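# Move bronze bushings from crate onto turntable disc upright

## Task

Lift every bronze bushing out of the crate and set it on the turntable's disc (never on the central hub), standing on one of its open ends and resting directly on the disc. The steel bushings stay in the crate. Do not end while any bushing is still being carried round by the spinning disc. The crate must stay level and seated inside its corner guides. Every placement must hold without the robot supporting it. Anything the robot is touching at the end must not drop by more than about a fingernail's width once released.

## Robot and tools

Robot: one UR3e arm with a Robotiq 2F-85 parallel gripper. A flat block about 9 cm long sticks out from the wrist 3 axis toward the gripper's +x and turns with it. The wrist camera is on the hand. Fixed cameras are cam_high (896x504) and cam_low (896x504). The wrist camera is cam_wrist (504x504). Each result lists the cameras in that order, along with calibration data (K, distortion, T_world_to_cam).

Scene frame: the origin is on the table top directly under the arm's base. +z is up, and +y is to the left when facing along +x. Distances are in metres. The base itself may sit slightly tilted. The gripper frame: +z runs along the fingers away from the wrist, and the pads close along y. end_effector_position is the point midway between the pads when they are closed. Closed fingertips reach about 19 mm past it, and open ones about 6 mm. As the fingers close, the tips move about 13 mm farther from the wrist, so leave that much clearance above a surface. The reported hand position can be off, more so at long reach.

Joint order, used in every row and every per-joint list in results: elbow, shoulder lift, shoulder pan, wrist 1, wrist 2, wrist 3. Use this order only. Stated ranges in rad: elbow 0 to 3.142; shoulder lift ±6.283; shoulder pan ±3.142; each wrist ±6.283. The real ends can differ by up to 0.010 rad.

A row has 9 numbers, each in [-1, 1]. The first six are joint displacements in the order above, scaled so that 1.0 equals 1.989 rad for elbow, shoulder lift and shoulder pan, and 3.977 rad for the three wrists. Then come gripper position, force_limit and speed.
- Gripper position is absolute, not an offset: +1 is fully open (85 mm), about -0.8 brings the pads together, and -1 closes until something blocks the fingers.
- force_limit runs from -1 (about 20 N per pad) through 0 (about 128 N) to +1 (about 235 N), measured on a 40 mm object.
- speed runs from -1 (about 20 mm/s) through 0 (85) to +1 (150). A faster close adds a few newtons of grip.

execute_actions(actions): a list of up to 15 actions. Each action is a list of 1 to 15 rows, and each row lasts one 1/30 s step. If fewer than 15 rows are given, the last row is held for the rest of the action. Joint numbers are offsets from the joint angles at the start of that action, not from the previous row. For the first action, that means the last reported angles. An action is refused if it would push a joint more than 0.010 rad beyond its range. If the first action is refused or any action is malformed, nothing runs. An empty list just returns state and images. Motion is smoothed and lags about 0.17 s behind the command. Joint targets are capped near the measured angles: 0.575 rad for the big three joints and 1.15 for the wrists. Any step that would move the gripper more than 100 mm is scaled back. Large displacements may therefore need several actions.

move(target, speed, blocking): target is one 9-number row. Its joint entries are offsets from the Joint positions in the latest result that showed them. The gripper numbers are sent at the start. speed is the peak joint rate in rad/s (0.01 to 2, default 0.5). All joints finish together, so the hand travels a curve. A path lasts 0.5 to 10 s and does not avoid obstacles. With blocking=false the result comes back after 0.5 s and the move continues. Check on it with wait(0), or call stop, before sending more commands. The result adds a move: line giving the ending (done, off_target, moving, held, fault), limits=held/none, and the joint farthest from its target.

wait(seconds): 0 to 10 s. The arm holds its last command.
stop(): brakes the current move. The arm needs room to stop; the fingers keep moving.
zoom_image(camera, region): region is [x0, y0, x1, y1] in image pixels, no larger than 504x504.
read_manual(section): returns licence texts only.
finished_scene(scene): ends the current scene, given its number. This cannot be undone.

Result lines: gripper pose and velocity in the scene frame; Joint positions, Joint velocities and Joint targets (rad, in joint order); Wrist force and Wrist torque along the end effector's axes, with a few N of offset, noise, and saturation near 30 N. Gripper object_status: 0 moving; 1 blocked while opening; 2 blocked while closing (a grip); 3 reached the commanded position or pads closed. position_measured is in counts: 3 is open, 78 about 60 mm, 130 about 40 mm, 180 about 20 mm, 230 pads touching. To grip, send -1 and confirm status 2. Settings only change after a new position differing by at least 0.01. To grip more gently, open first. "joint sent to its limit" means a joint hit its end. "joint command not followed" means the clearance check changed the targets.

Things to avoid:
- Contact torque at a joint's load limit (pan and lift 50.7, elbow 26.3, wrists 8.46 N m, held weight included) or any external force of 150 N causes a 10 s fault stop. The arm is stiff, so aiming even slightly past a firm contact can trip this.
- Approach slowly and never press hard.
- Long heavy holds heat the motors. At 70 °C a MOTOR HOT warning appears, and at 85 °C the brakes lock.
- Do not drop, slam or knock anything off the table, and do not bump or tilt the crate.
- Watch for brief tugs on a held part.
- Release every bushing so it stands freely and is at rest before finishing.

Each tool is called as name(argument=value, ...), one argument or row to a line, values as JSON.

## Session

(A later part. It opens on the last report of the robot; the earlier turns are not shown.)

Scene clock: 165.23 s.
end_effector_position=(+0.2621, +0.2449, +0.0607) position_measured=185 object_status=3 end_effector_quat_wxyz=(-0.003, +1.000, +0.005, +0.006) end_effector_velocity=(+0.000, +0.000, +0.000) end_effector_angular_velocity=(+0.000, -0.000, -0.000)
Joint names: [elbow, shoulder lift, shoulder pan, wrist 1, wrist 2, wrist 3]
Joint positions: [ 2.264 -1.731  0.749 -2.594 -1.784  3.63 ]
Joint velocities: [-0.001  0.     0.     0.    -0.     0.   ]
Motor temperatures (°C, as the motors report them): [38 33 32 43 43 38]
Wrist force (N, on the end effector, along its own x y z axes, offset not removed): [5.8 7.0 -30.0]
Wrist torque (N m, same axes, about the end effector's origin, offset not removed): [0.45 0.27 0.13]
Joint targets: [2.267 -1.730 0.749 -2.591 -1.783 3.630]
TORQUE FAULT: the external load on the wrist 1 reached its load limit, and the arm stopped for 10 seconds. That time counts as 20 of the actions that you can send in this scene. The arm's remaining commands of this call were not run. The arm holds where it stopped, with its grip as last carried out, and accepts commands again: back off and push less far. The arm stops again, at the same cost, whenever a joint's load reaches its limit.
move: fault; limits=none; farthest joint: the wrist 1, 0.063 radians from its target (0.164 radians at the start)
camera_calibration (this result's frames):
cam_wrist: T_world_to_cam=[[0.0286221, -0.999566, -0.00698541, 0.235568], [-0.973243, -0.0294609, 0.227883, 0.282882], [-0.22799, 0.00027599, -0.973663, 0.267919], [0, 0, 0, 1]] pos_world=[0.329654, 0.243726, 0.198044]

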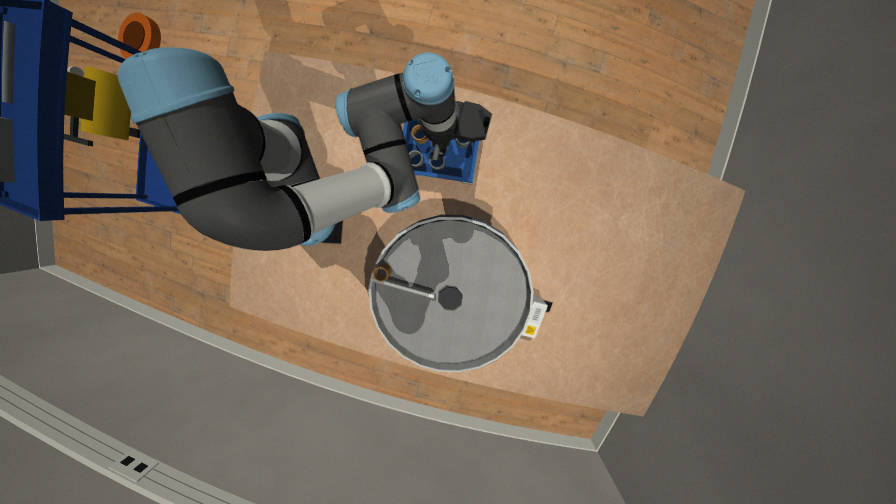

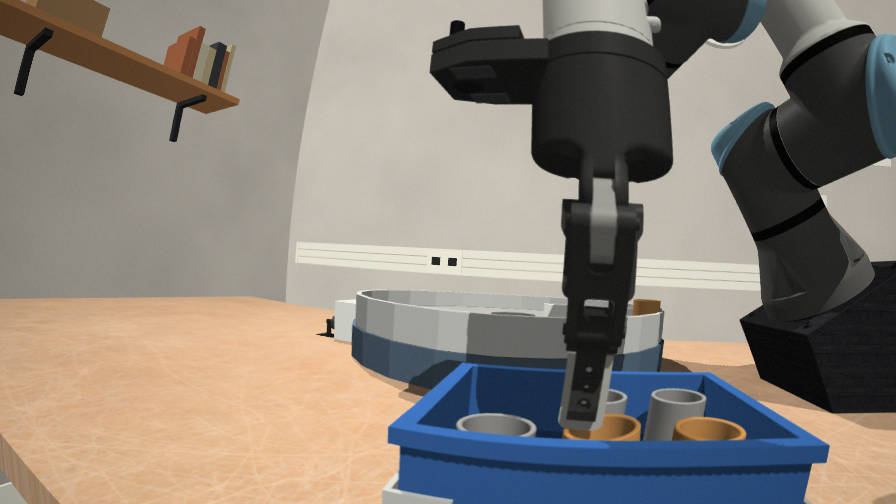

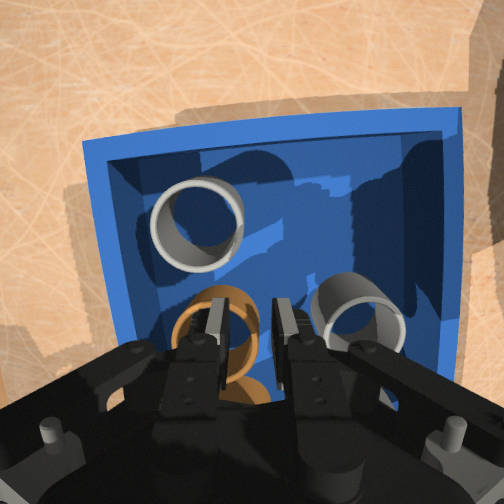

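move(
  target=[-0.0126,-0.0307,0.008,0.025,-0.0015,0,-0.44,0,0],
  speed=0.2,
)

move(
  target=[0.015,-0.006,0.007,-0.0035,-0.0018,0,-0.44,0,0],
  speed=0.2,
)

move(
  target=[0.009,0.02,-0.005,-0.015,0.0012,0,-0.44,0,0],
  speed=0.1,
)

Scene clock: 174.73 s.
end_effector_position=(+0.2587, +0.2437, +0.0755) position_measured=185 object_status=3 end_effector_quat_wxyz=(-0.001, +1.000, +0.014, +0.001) end_effector_velocity=(-0.001, -0.000, +0.000) end_effector_angular_velocity=(-0.001, +0.001, +0.001)
Joint names: [elbow, shoulder lift, shoulder pan, wrist 1, wrist 2, wrist 3]
Joint positions: [ 2.239 -1.792  0.765 -2.495 -1.79   3.63 ]
Joint velocities: [ 0.001 -0.002  0.001  0.002 -0.    -0.   ]
Motor temperatures (°C, as the motors report them): [38 33 32 43 43 38]
Wrist force (N, on the end effector, along its own x y z axes, offset not removed): [0.8 1.5 0.9]
Wrist torque (N m, same axes, about the end effector's origin, offset not removed): [0.18 -0.16 0.04]
Joint targets: [2.239 -1.792 0.765 -2.495 -1.790 3.630]
move: done; limits=none; farthest joint: the wrist 1, 0.001 radians from its target (0.100 radians at the start)
camera_calibration (this result's frames):
cam_wrist: T_world_to_cam=[[0.0451472, -0.998974, -0.0036247, 0.229916], [-0.970454, -0.0447186, 0.237107, 0.278409], [-0.237026, -0.00718713, -0.971477, 0.285513], [0, 0, 0, 1]] pos_world=[0.327477, 0.244182, 0.21219]

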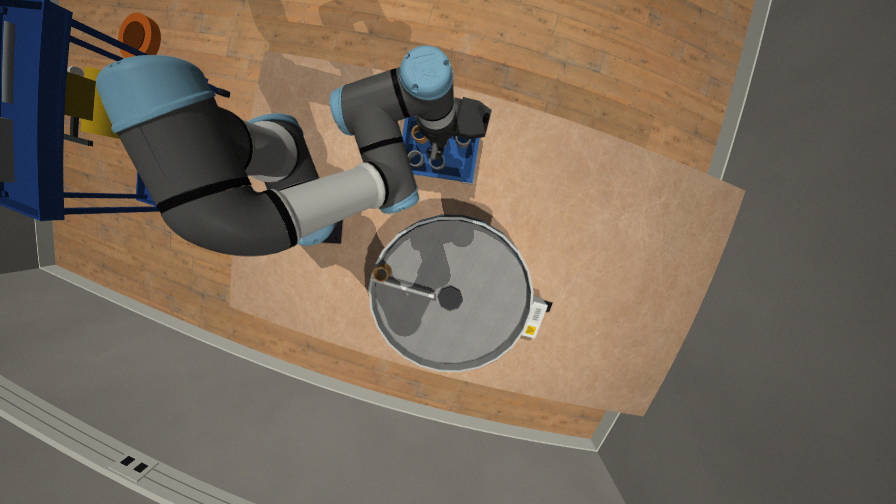

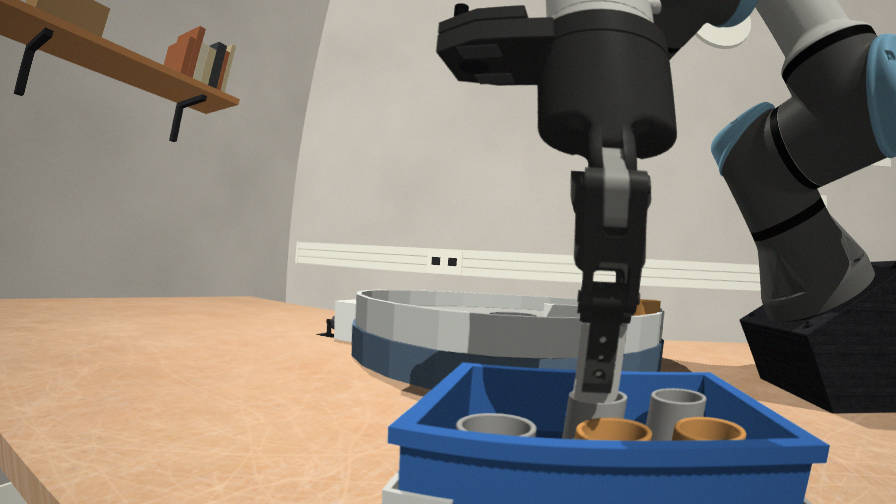

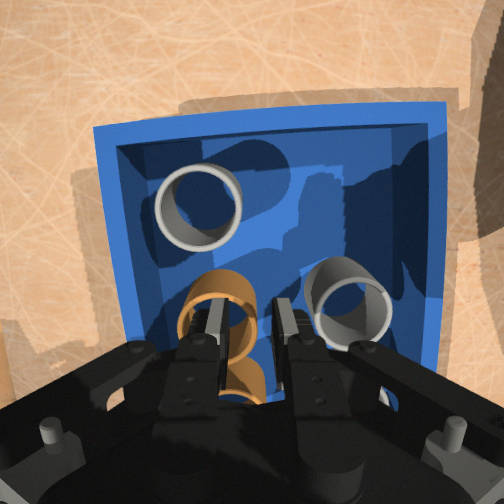

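Scene clock: 175.57 s.
end_effector_position=(+0.2505, +0.2423, +0.0751) position_measured=185 object_status=3 end_effector_quat_wxyz=(-0.000, +1.000, +0.020, +0.001) end_effector_velocity=(+0.000, -0.001, -0.000) end_effector_angular_velocity=(-0.001, -0.000, -0.002)
Joint names: [elbow, shoulder lift, shoulder pan, wrist 1, wrist 2, wrist 3]
Joint positions: [ 2.269 -1.804  0.778 -2.509 -1.797  3.63 ]
Joint velocities: [ 0.002 -0.001 -0.002 -0.001 -0.     0.   ]
Motor temperatures (°C, as the motors report them): [38 33 32 43 43 38]
Wrist force (N, on the end effector, along its own x y z axes, offset not removed): [1.3 1.6 0.1]
Wrist torque (N m, same axes, about the end effector's origin, offset not removed): [0.23 -0.26 -0.01]
Joint targets: [2.269 -1.804 0.778 -2.509 -1.797 3.630]
move: done; limits=none; farthest joint: the shoulder pan, 0.001 radians from its target (0.014 radians at the start)
camera_calibration (this result's frames):
cam_wrist: T_world_to_cam=[[0.0579633, -0.998316, -0.0023894, 0.225468], [-0.969665, -0.0568688, 0.237729, 0.273244], [-0.237464, -0.0114626, -0.971329, 0.284321], [0, 0, 0, 1]] pos_world=[0.319403, 0.243886, 0.21175]

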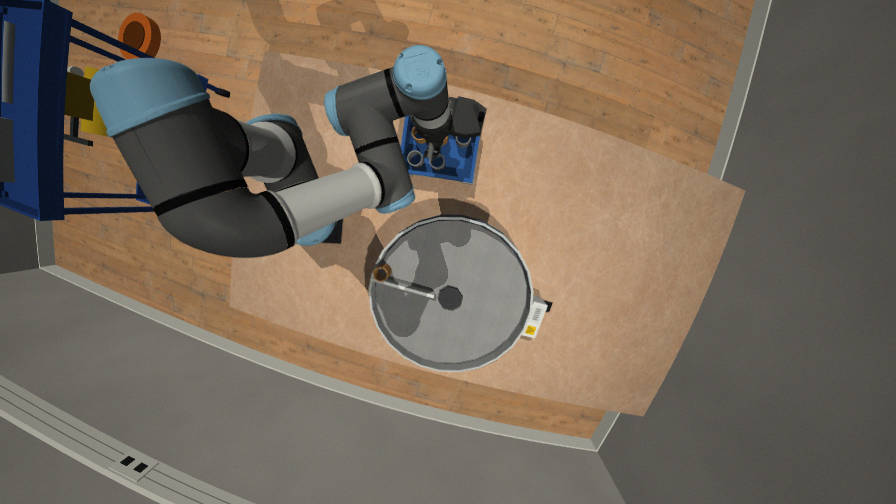

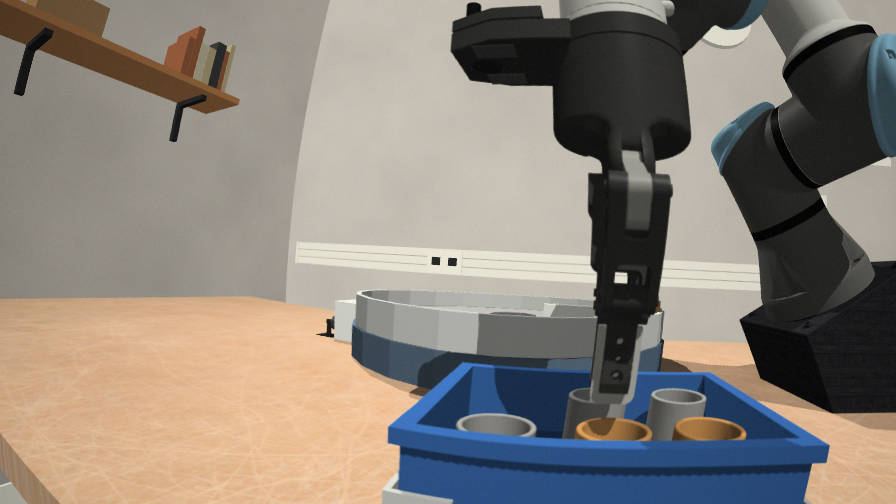

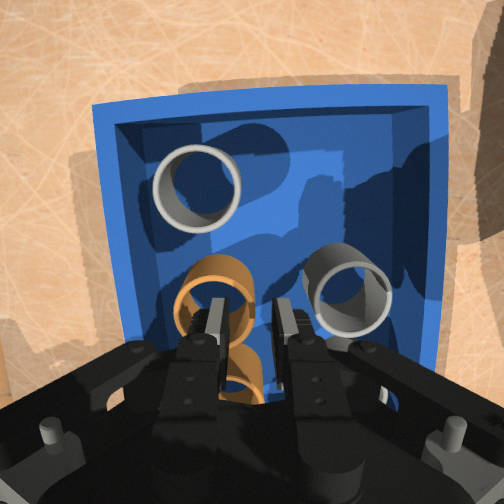

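Scene clock: 176.60 s.
end_effector_position=(+0.2508, +0.2427, +0.0650) position_measured=185 object_status=3 end_effector_quat_wxyz=(-0.000, +1.000, +0.015, +0.001) end_effector_velocity=(-0.000, +0.000, -0.000) end_effector_angular_velocity=(-0.000, +0.000, +0.000)
Joint names: [elbow, shoulder lift, shoulder pan, wrist 1, wrist 2, wrist 3]
Joint positions: [ 2.287 -1.764  0.768 -2.568 -1.792  3.63 ]
Joint velocities: [ 0.001  0.002  0.    -0.003  0.     0.   ]
Motor temperatures (°C, as the motors report them): [38 33 32 43 43 38]
Wrist force (N, on the end effector, along its own x y z axes, offset not removed): [0.4 1.4 -0.2]
Wrist torque (N m, same axes, about the end effector's origin, offset not removed): [0.19 -0.10 0.02]
Joint targets: [2.287 -1.764 0.768 -2.569 -1.792 3.630]
move: done; limits=none; farthest joint: the shoulder pan, 0.000 radians from its target (0.010 radians at the start)
camera_calibration (this result's frames):
cam_wrist: T_world_to_cam=[[0.0489487, -0.998798, -0.00259759, 0.228192], [-0.970105, -0.0481611, 0.237857, 0.273883], [-0.237696, -0.00912285, -0.971297, 0.274089], [0, 0, 0, 1]] pos_world=[0.319676, 0.243609, 0.201669]

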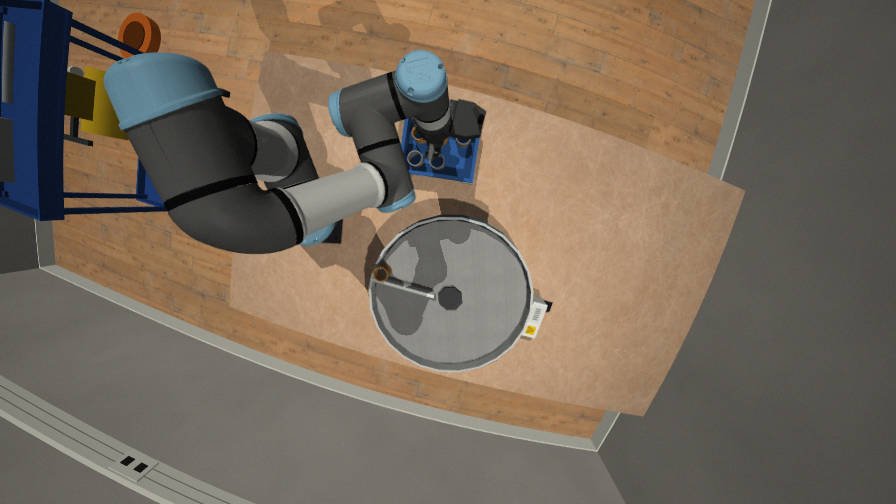

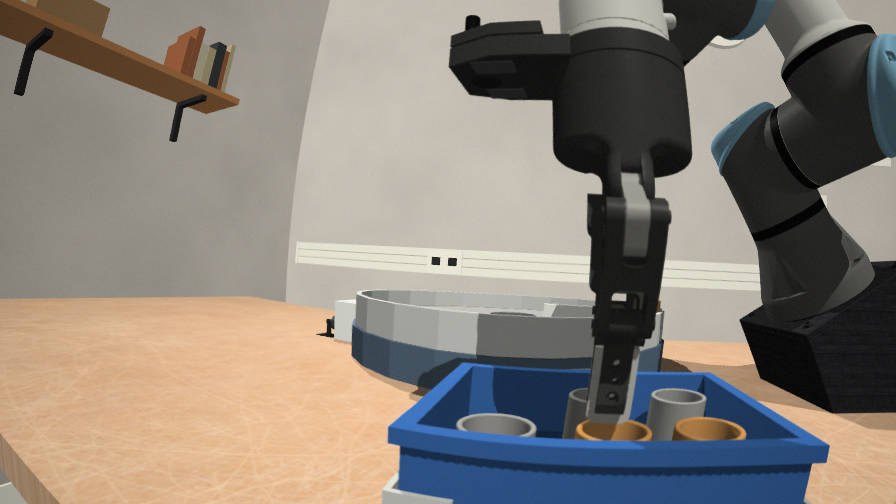

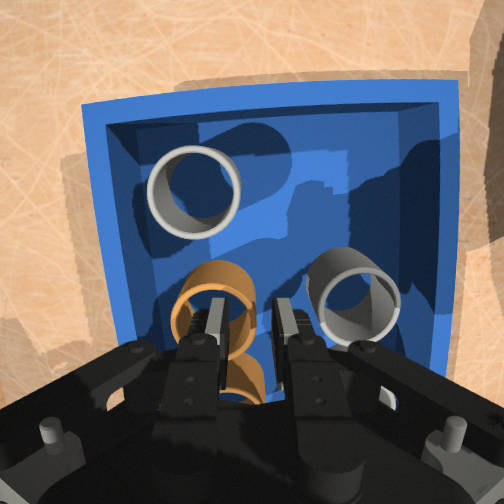

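Looks centred now. Step down 7 mm.

move(
  target=[0.0063,0.014,-0.0035,-0.0105,0.0008,0,-0.44,0,0],
  speed=0.05,
)

Scene clock: 179.33 s.
end_effector_position=(+0.2507, +0.2427, +0.0581) position_measured=185 object_status=3 end_effector_quat_wxyz=(-0.000, +1.000, +0.012, +0.001) end_effector_velocity=(-0.000, +0.000, -0.000) end_effector_angular_velocity=(+0.000, +0.000, +0.001)
Joint names: [elbow, shoulder lift, shoulder pan, wrist 1, wrist 2, wrist 3]
Joint positions: [ 2.299 -1.736  0.762 -2.61  -1.789  3.63 ]
Joint velocities: [ 0.001  0.002  0.001 -0.002  0.    -0.   ]
Motor temperatures (°C, as the motors report them): [38 33 32 43 43 38]
Wrist force (N, on the end effector, along its own x y z axes, offset not removed): [0.5 1.4 0.4]
Wrist torque (N m, same axes, about the end effector's origin, offset not removed): [0.17 -0.11 0.00]
Joint targets: [2.299 -1.736 0.761 -2.610 -1.789 3.630]
move: done; limits=none; farthest joint: the shoulder pan, 0.001 radians from its target (0.007 radians at the start)
camera_calibration (this result's frames):
cam_wrist: T_world_to_cam=[[0.0426531, -0.999087, -0.00260323, 0.229834], [-0.970391, -0.0420478, 0.237852, 0.27409], [-0.237745, -0.007619, -0.971298, 0.267015], [0, 0, 0, 1]] pos_world=[0.319653, 0.243184, 0.194756]

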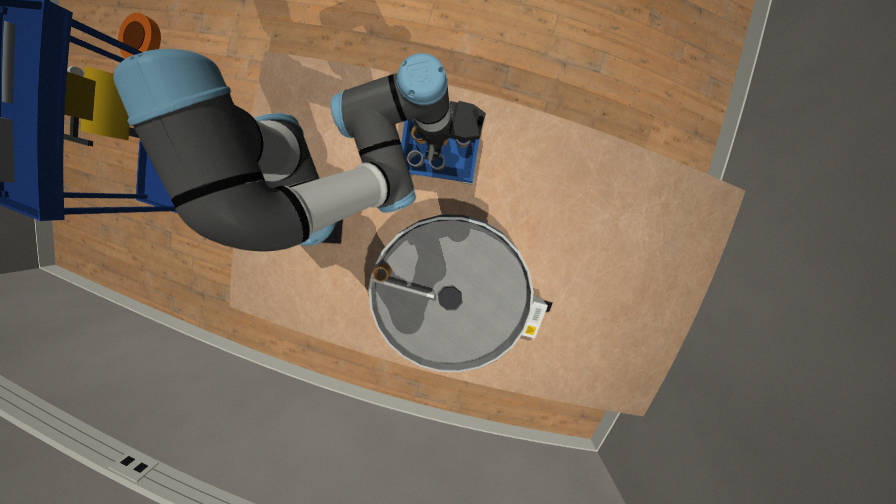

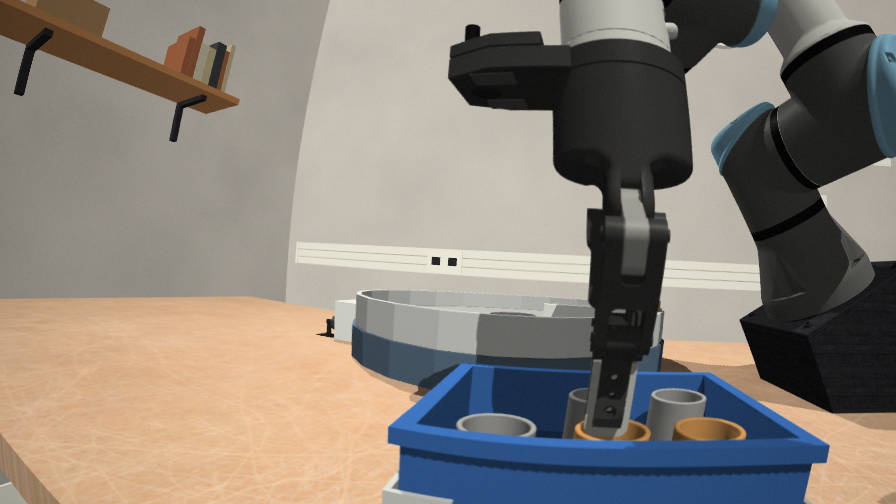

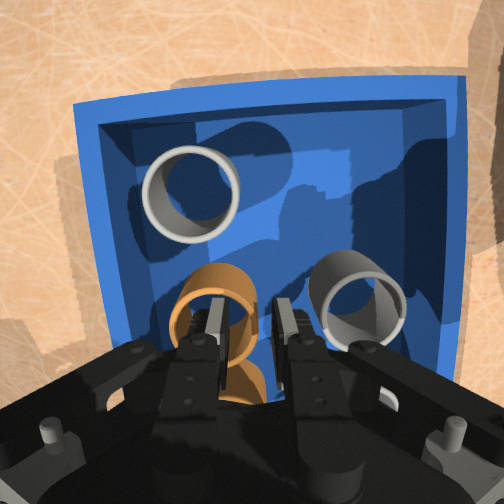

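move(
  target=[0.0103,0.0221,-0.0058,-0.0166,0.0013,0,-0.44,0,0],
  speed=0.06,
)

execute_actions(
  actions=[
    [[0,0,0,0,0,0,-1,-0.3,0]],
    [[0,0,0,0,0,0,-1,-0.3,0]],
  ],
)

Scene clock: 183.20 s.
end_effector_position=(+0.2502, +0.2422, +0.0472) position_measured=185 object_status=3 end_effector_quat_wxyz=(-0.000, +1.000, +0.007, +0.000) end_effector_velocity=(+0.001, +0.000, -0.000) end_effector_angular_velocity=(+0.000, -0.001, -0.001)
Joint names: [elbow, shoulder lift, shoulder pan, wrist 1, wrist 2, wrist 3]
Joint positions: [ 2.32  -1.693  0.75  -2.676 -1.784  3.63 ]
Joint velocities: [-0.001  0.001 -0.001 -0.002 -0.     0.   ]
Motor temperatures (°C, as the motors report them): [38 33 32 43 43 38]
Wrist force (N, on the end effector, along its own x y z axes, offset not removed): [0.4 1.1 0.4]
Wrist torque (N m, same axes, about the end effector's origin, offset not removed): [0.11 -0.13 0.02]
Joint targets: [2.320 -1.693 0.750 -2.676 -1.784 3.630]
move: done; limits=none; farthest joint: the shoulder lift, 0.001 radians from its target (0.044 radians at the start)
camera_calibration (this result's frames):
cam_wrist: T_world_to_cam=[[0.0323466, -0.999474, -0.00221061, 0.231937], [-0.970653, -0.031941, 0.238353, 0.273705], [-0.238299, -0.00556417, -0.971176, 0.25594], [0, 0, 0, 1]] pos_world=[0.31916, 0.241981, 0.183837]

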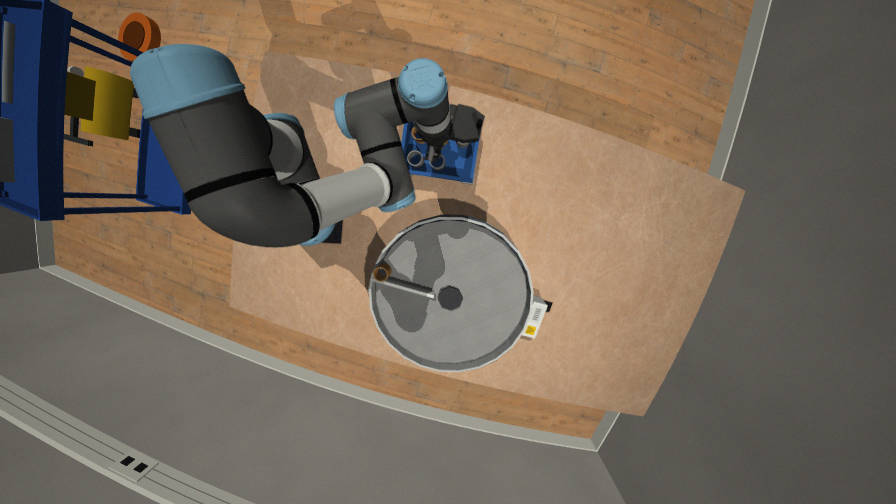

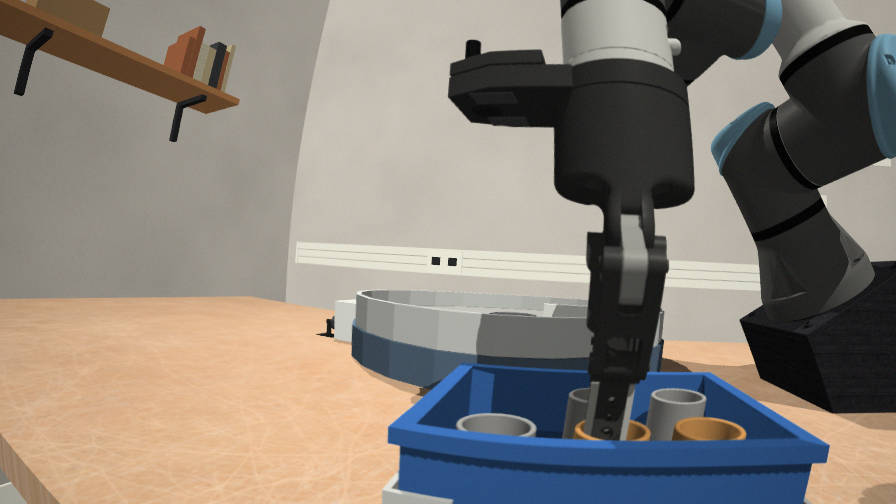

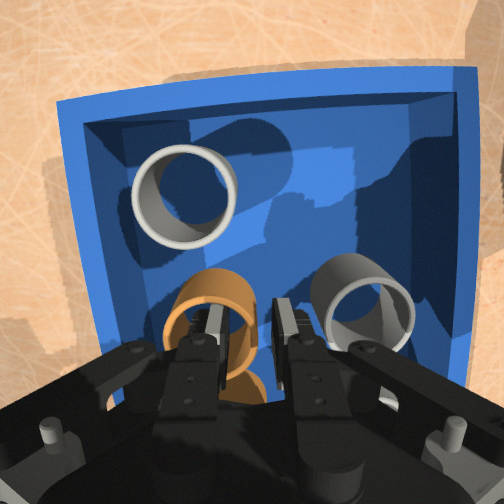

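Scene clock: 184.20 s.
end_effector_position=(+0.2502, +0.2422, +0.0472) position_measured=218 object_status=2 end_effector_quat_wxyz=(-0.000, +1.000, +0.007, +0.000) end_effector_velocity=(+0.001, +0.000, +0.000) end_effector_angular_velocity=(+0.001, -0.001, -0.001)
Joint names: [elbow, shoulder lift, shoulder pan, wrist 1, wrist 2, wrist 3]
Joint positions: [ 2.32  -1.693  0.75  -2.676 -1.784  3.63 ]
Joint velocities: [-0.002 -0.    -0.    -0.     0.     0.   ]
Motor temperatures (°C, as the motors report them): [38 33 32 43 43 38]
Wrist force (N, on the end effector, along its own x y z axes, offset not removed): [0.4 1.8 -3.2]
Wrist torque (N m, same axes, about the end effector's origin, offset not removed): [0.20 -0.09 0.02]
Joint targets: [2.320 -1.693 0.750 -2.676 -1.784 3.630]
camera_calibration (this result's frames):
cam_wrist: T_world_to_cam=[[0.0323357, -0.999475, -0.00221931, 0.23194], [-0.97065, -0.0319324, 0.238368, 0.273698], [-0.238313, -0.00555362, -0.971172, 0.255925], [0, 0, 0, 1]] pos_world=[0.319155, 0.24198, 0.183821]

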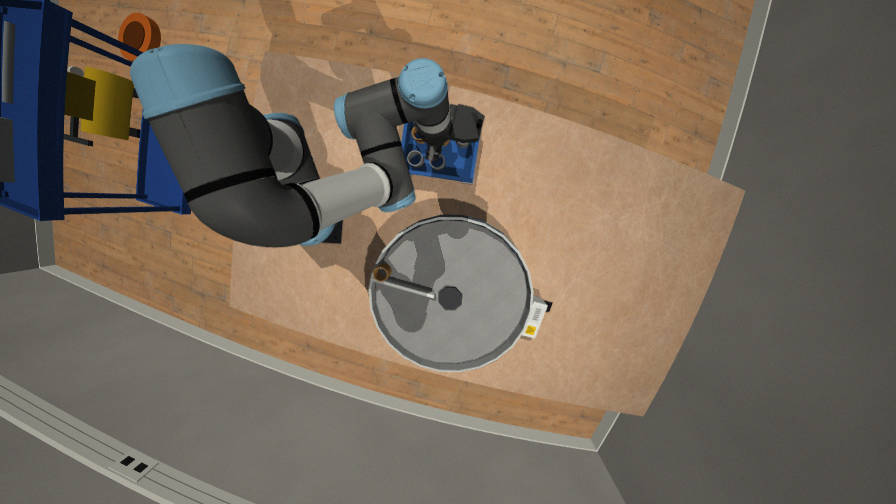

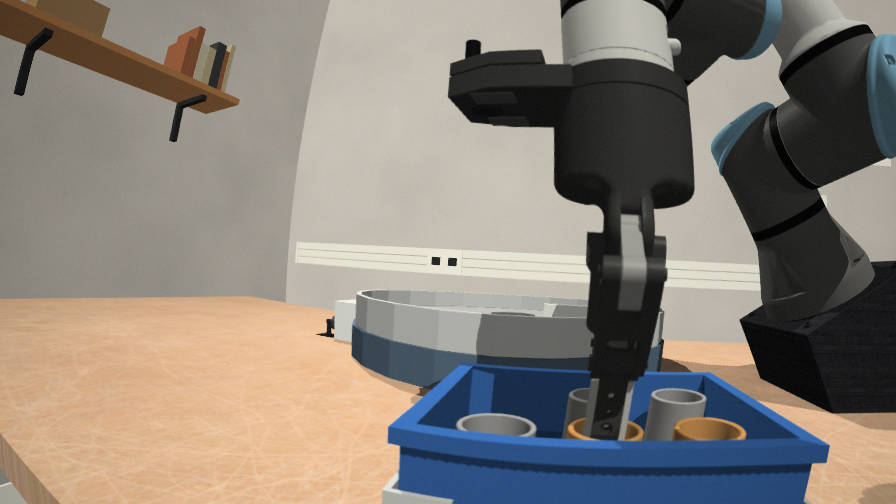

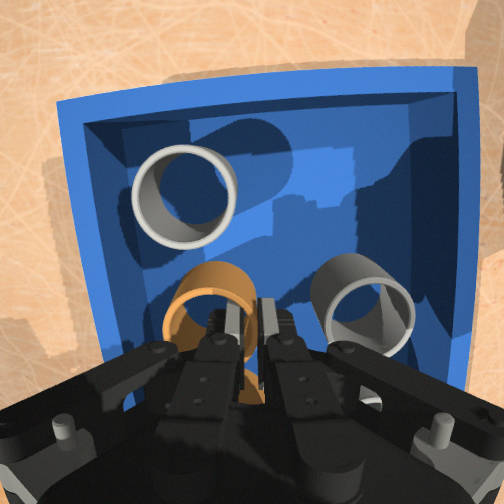

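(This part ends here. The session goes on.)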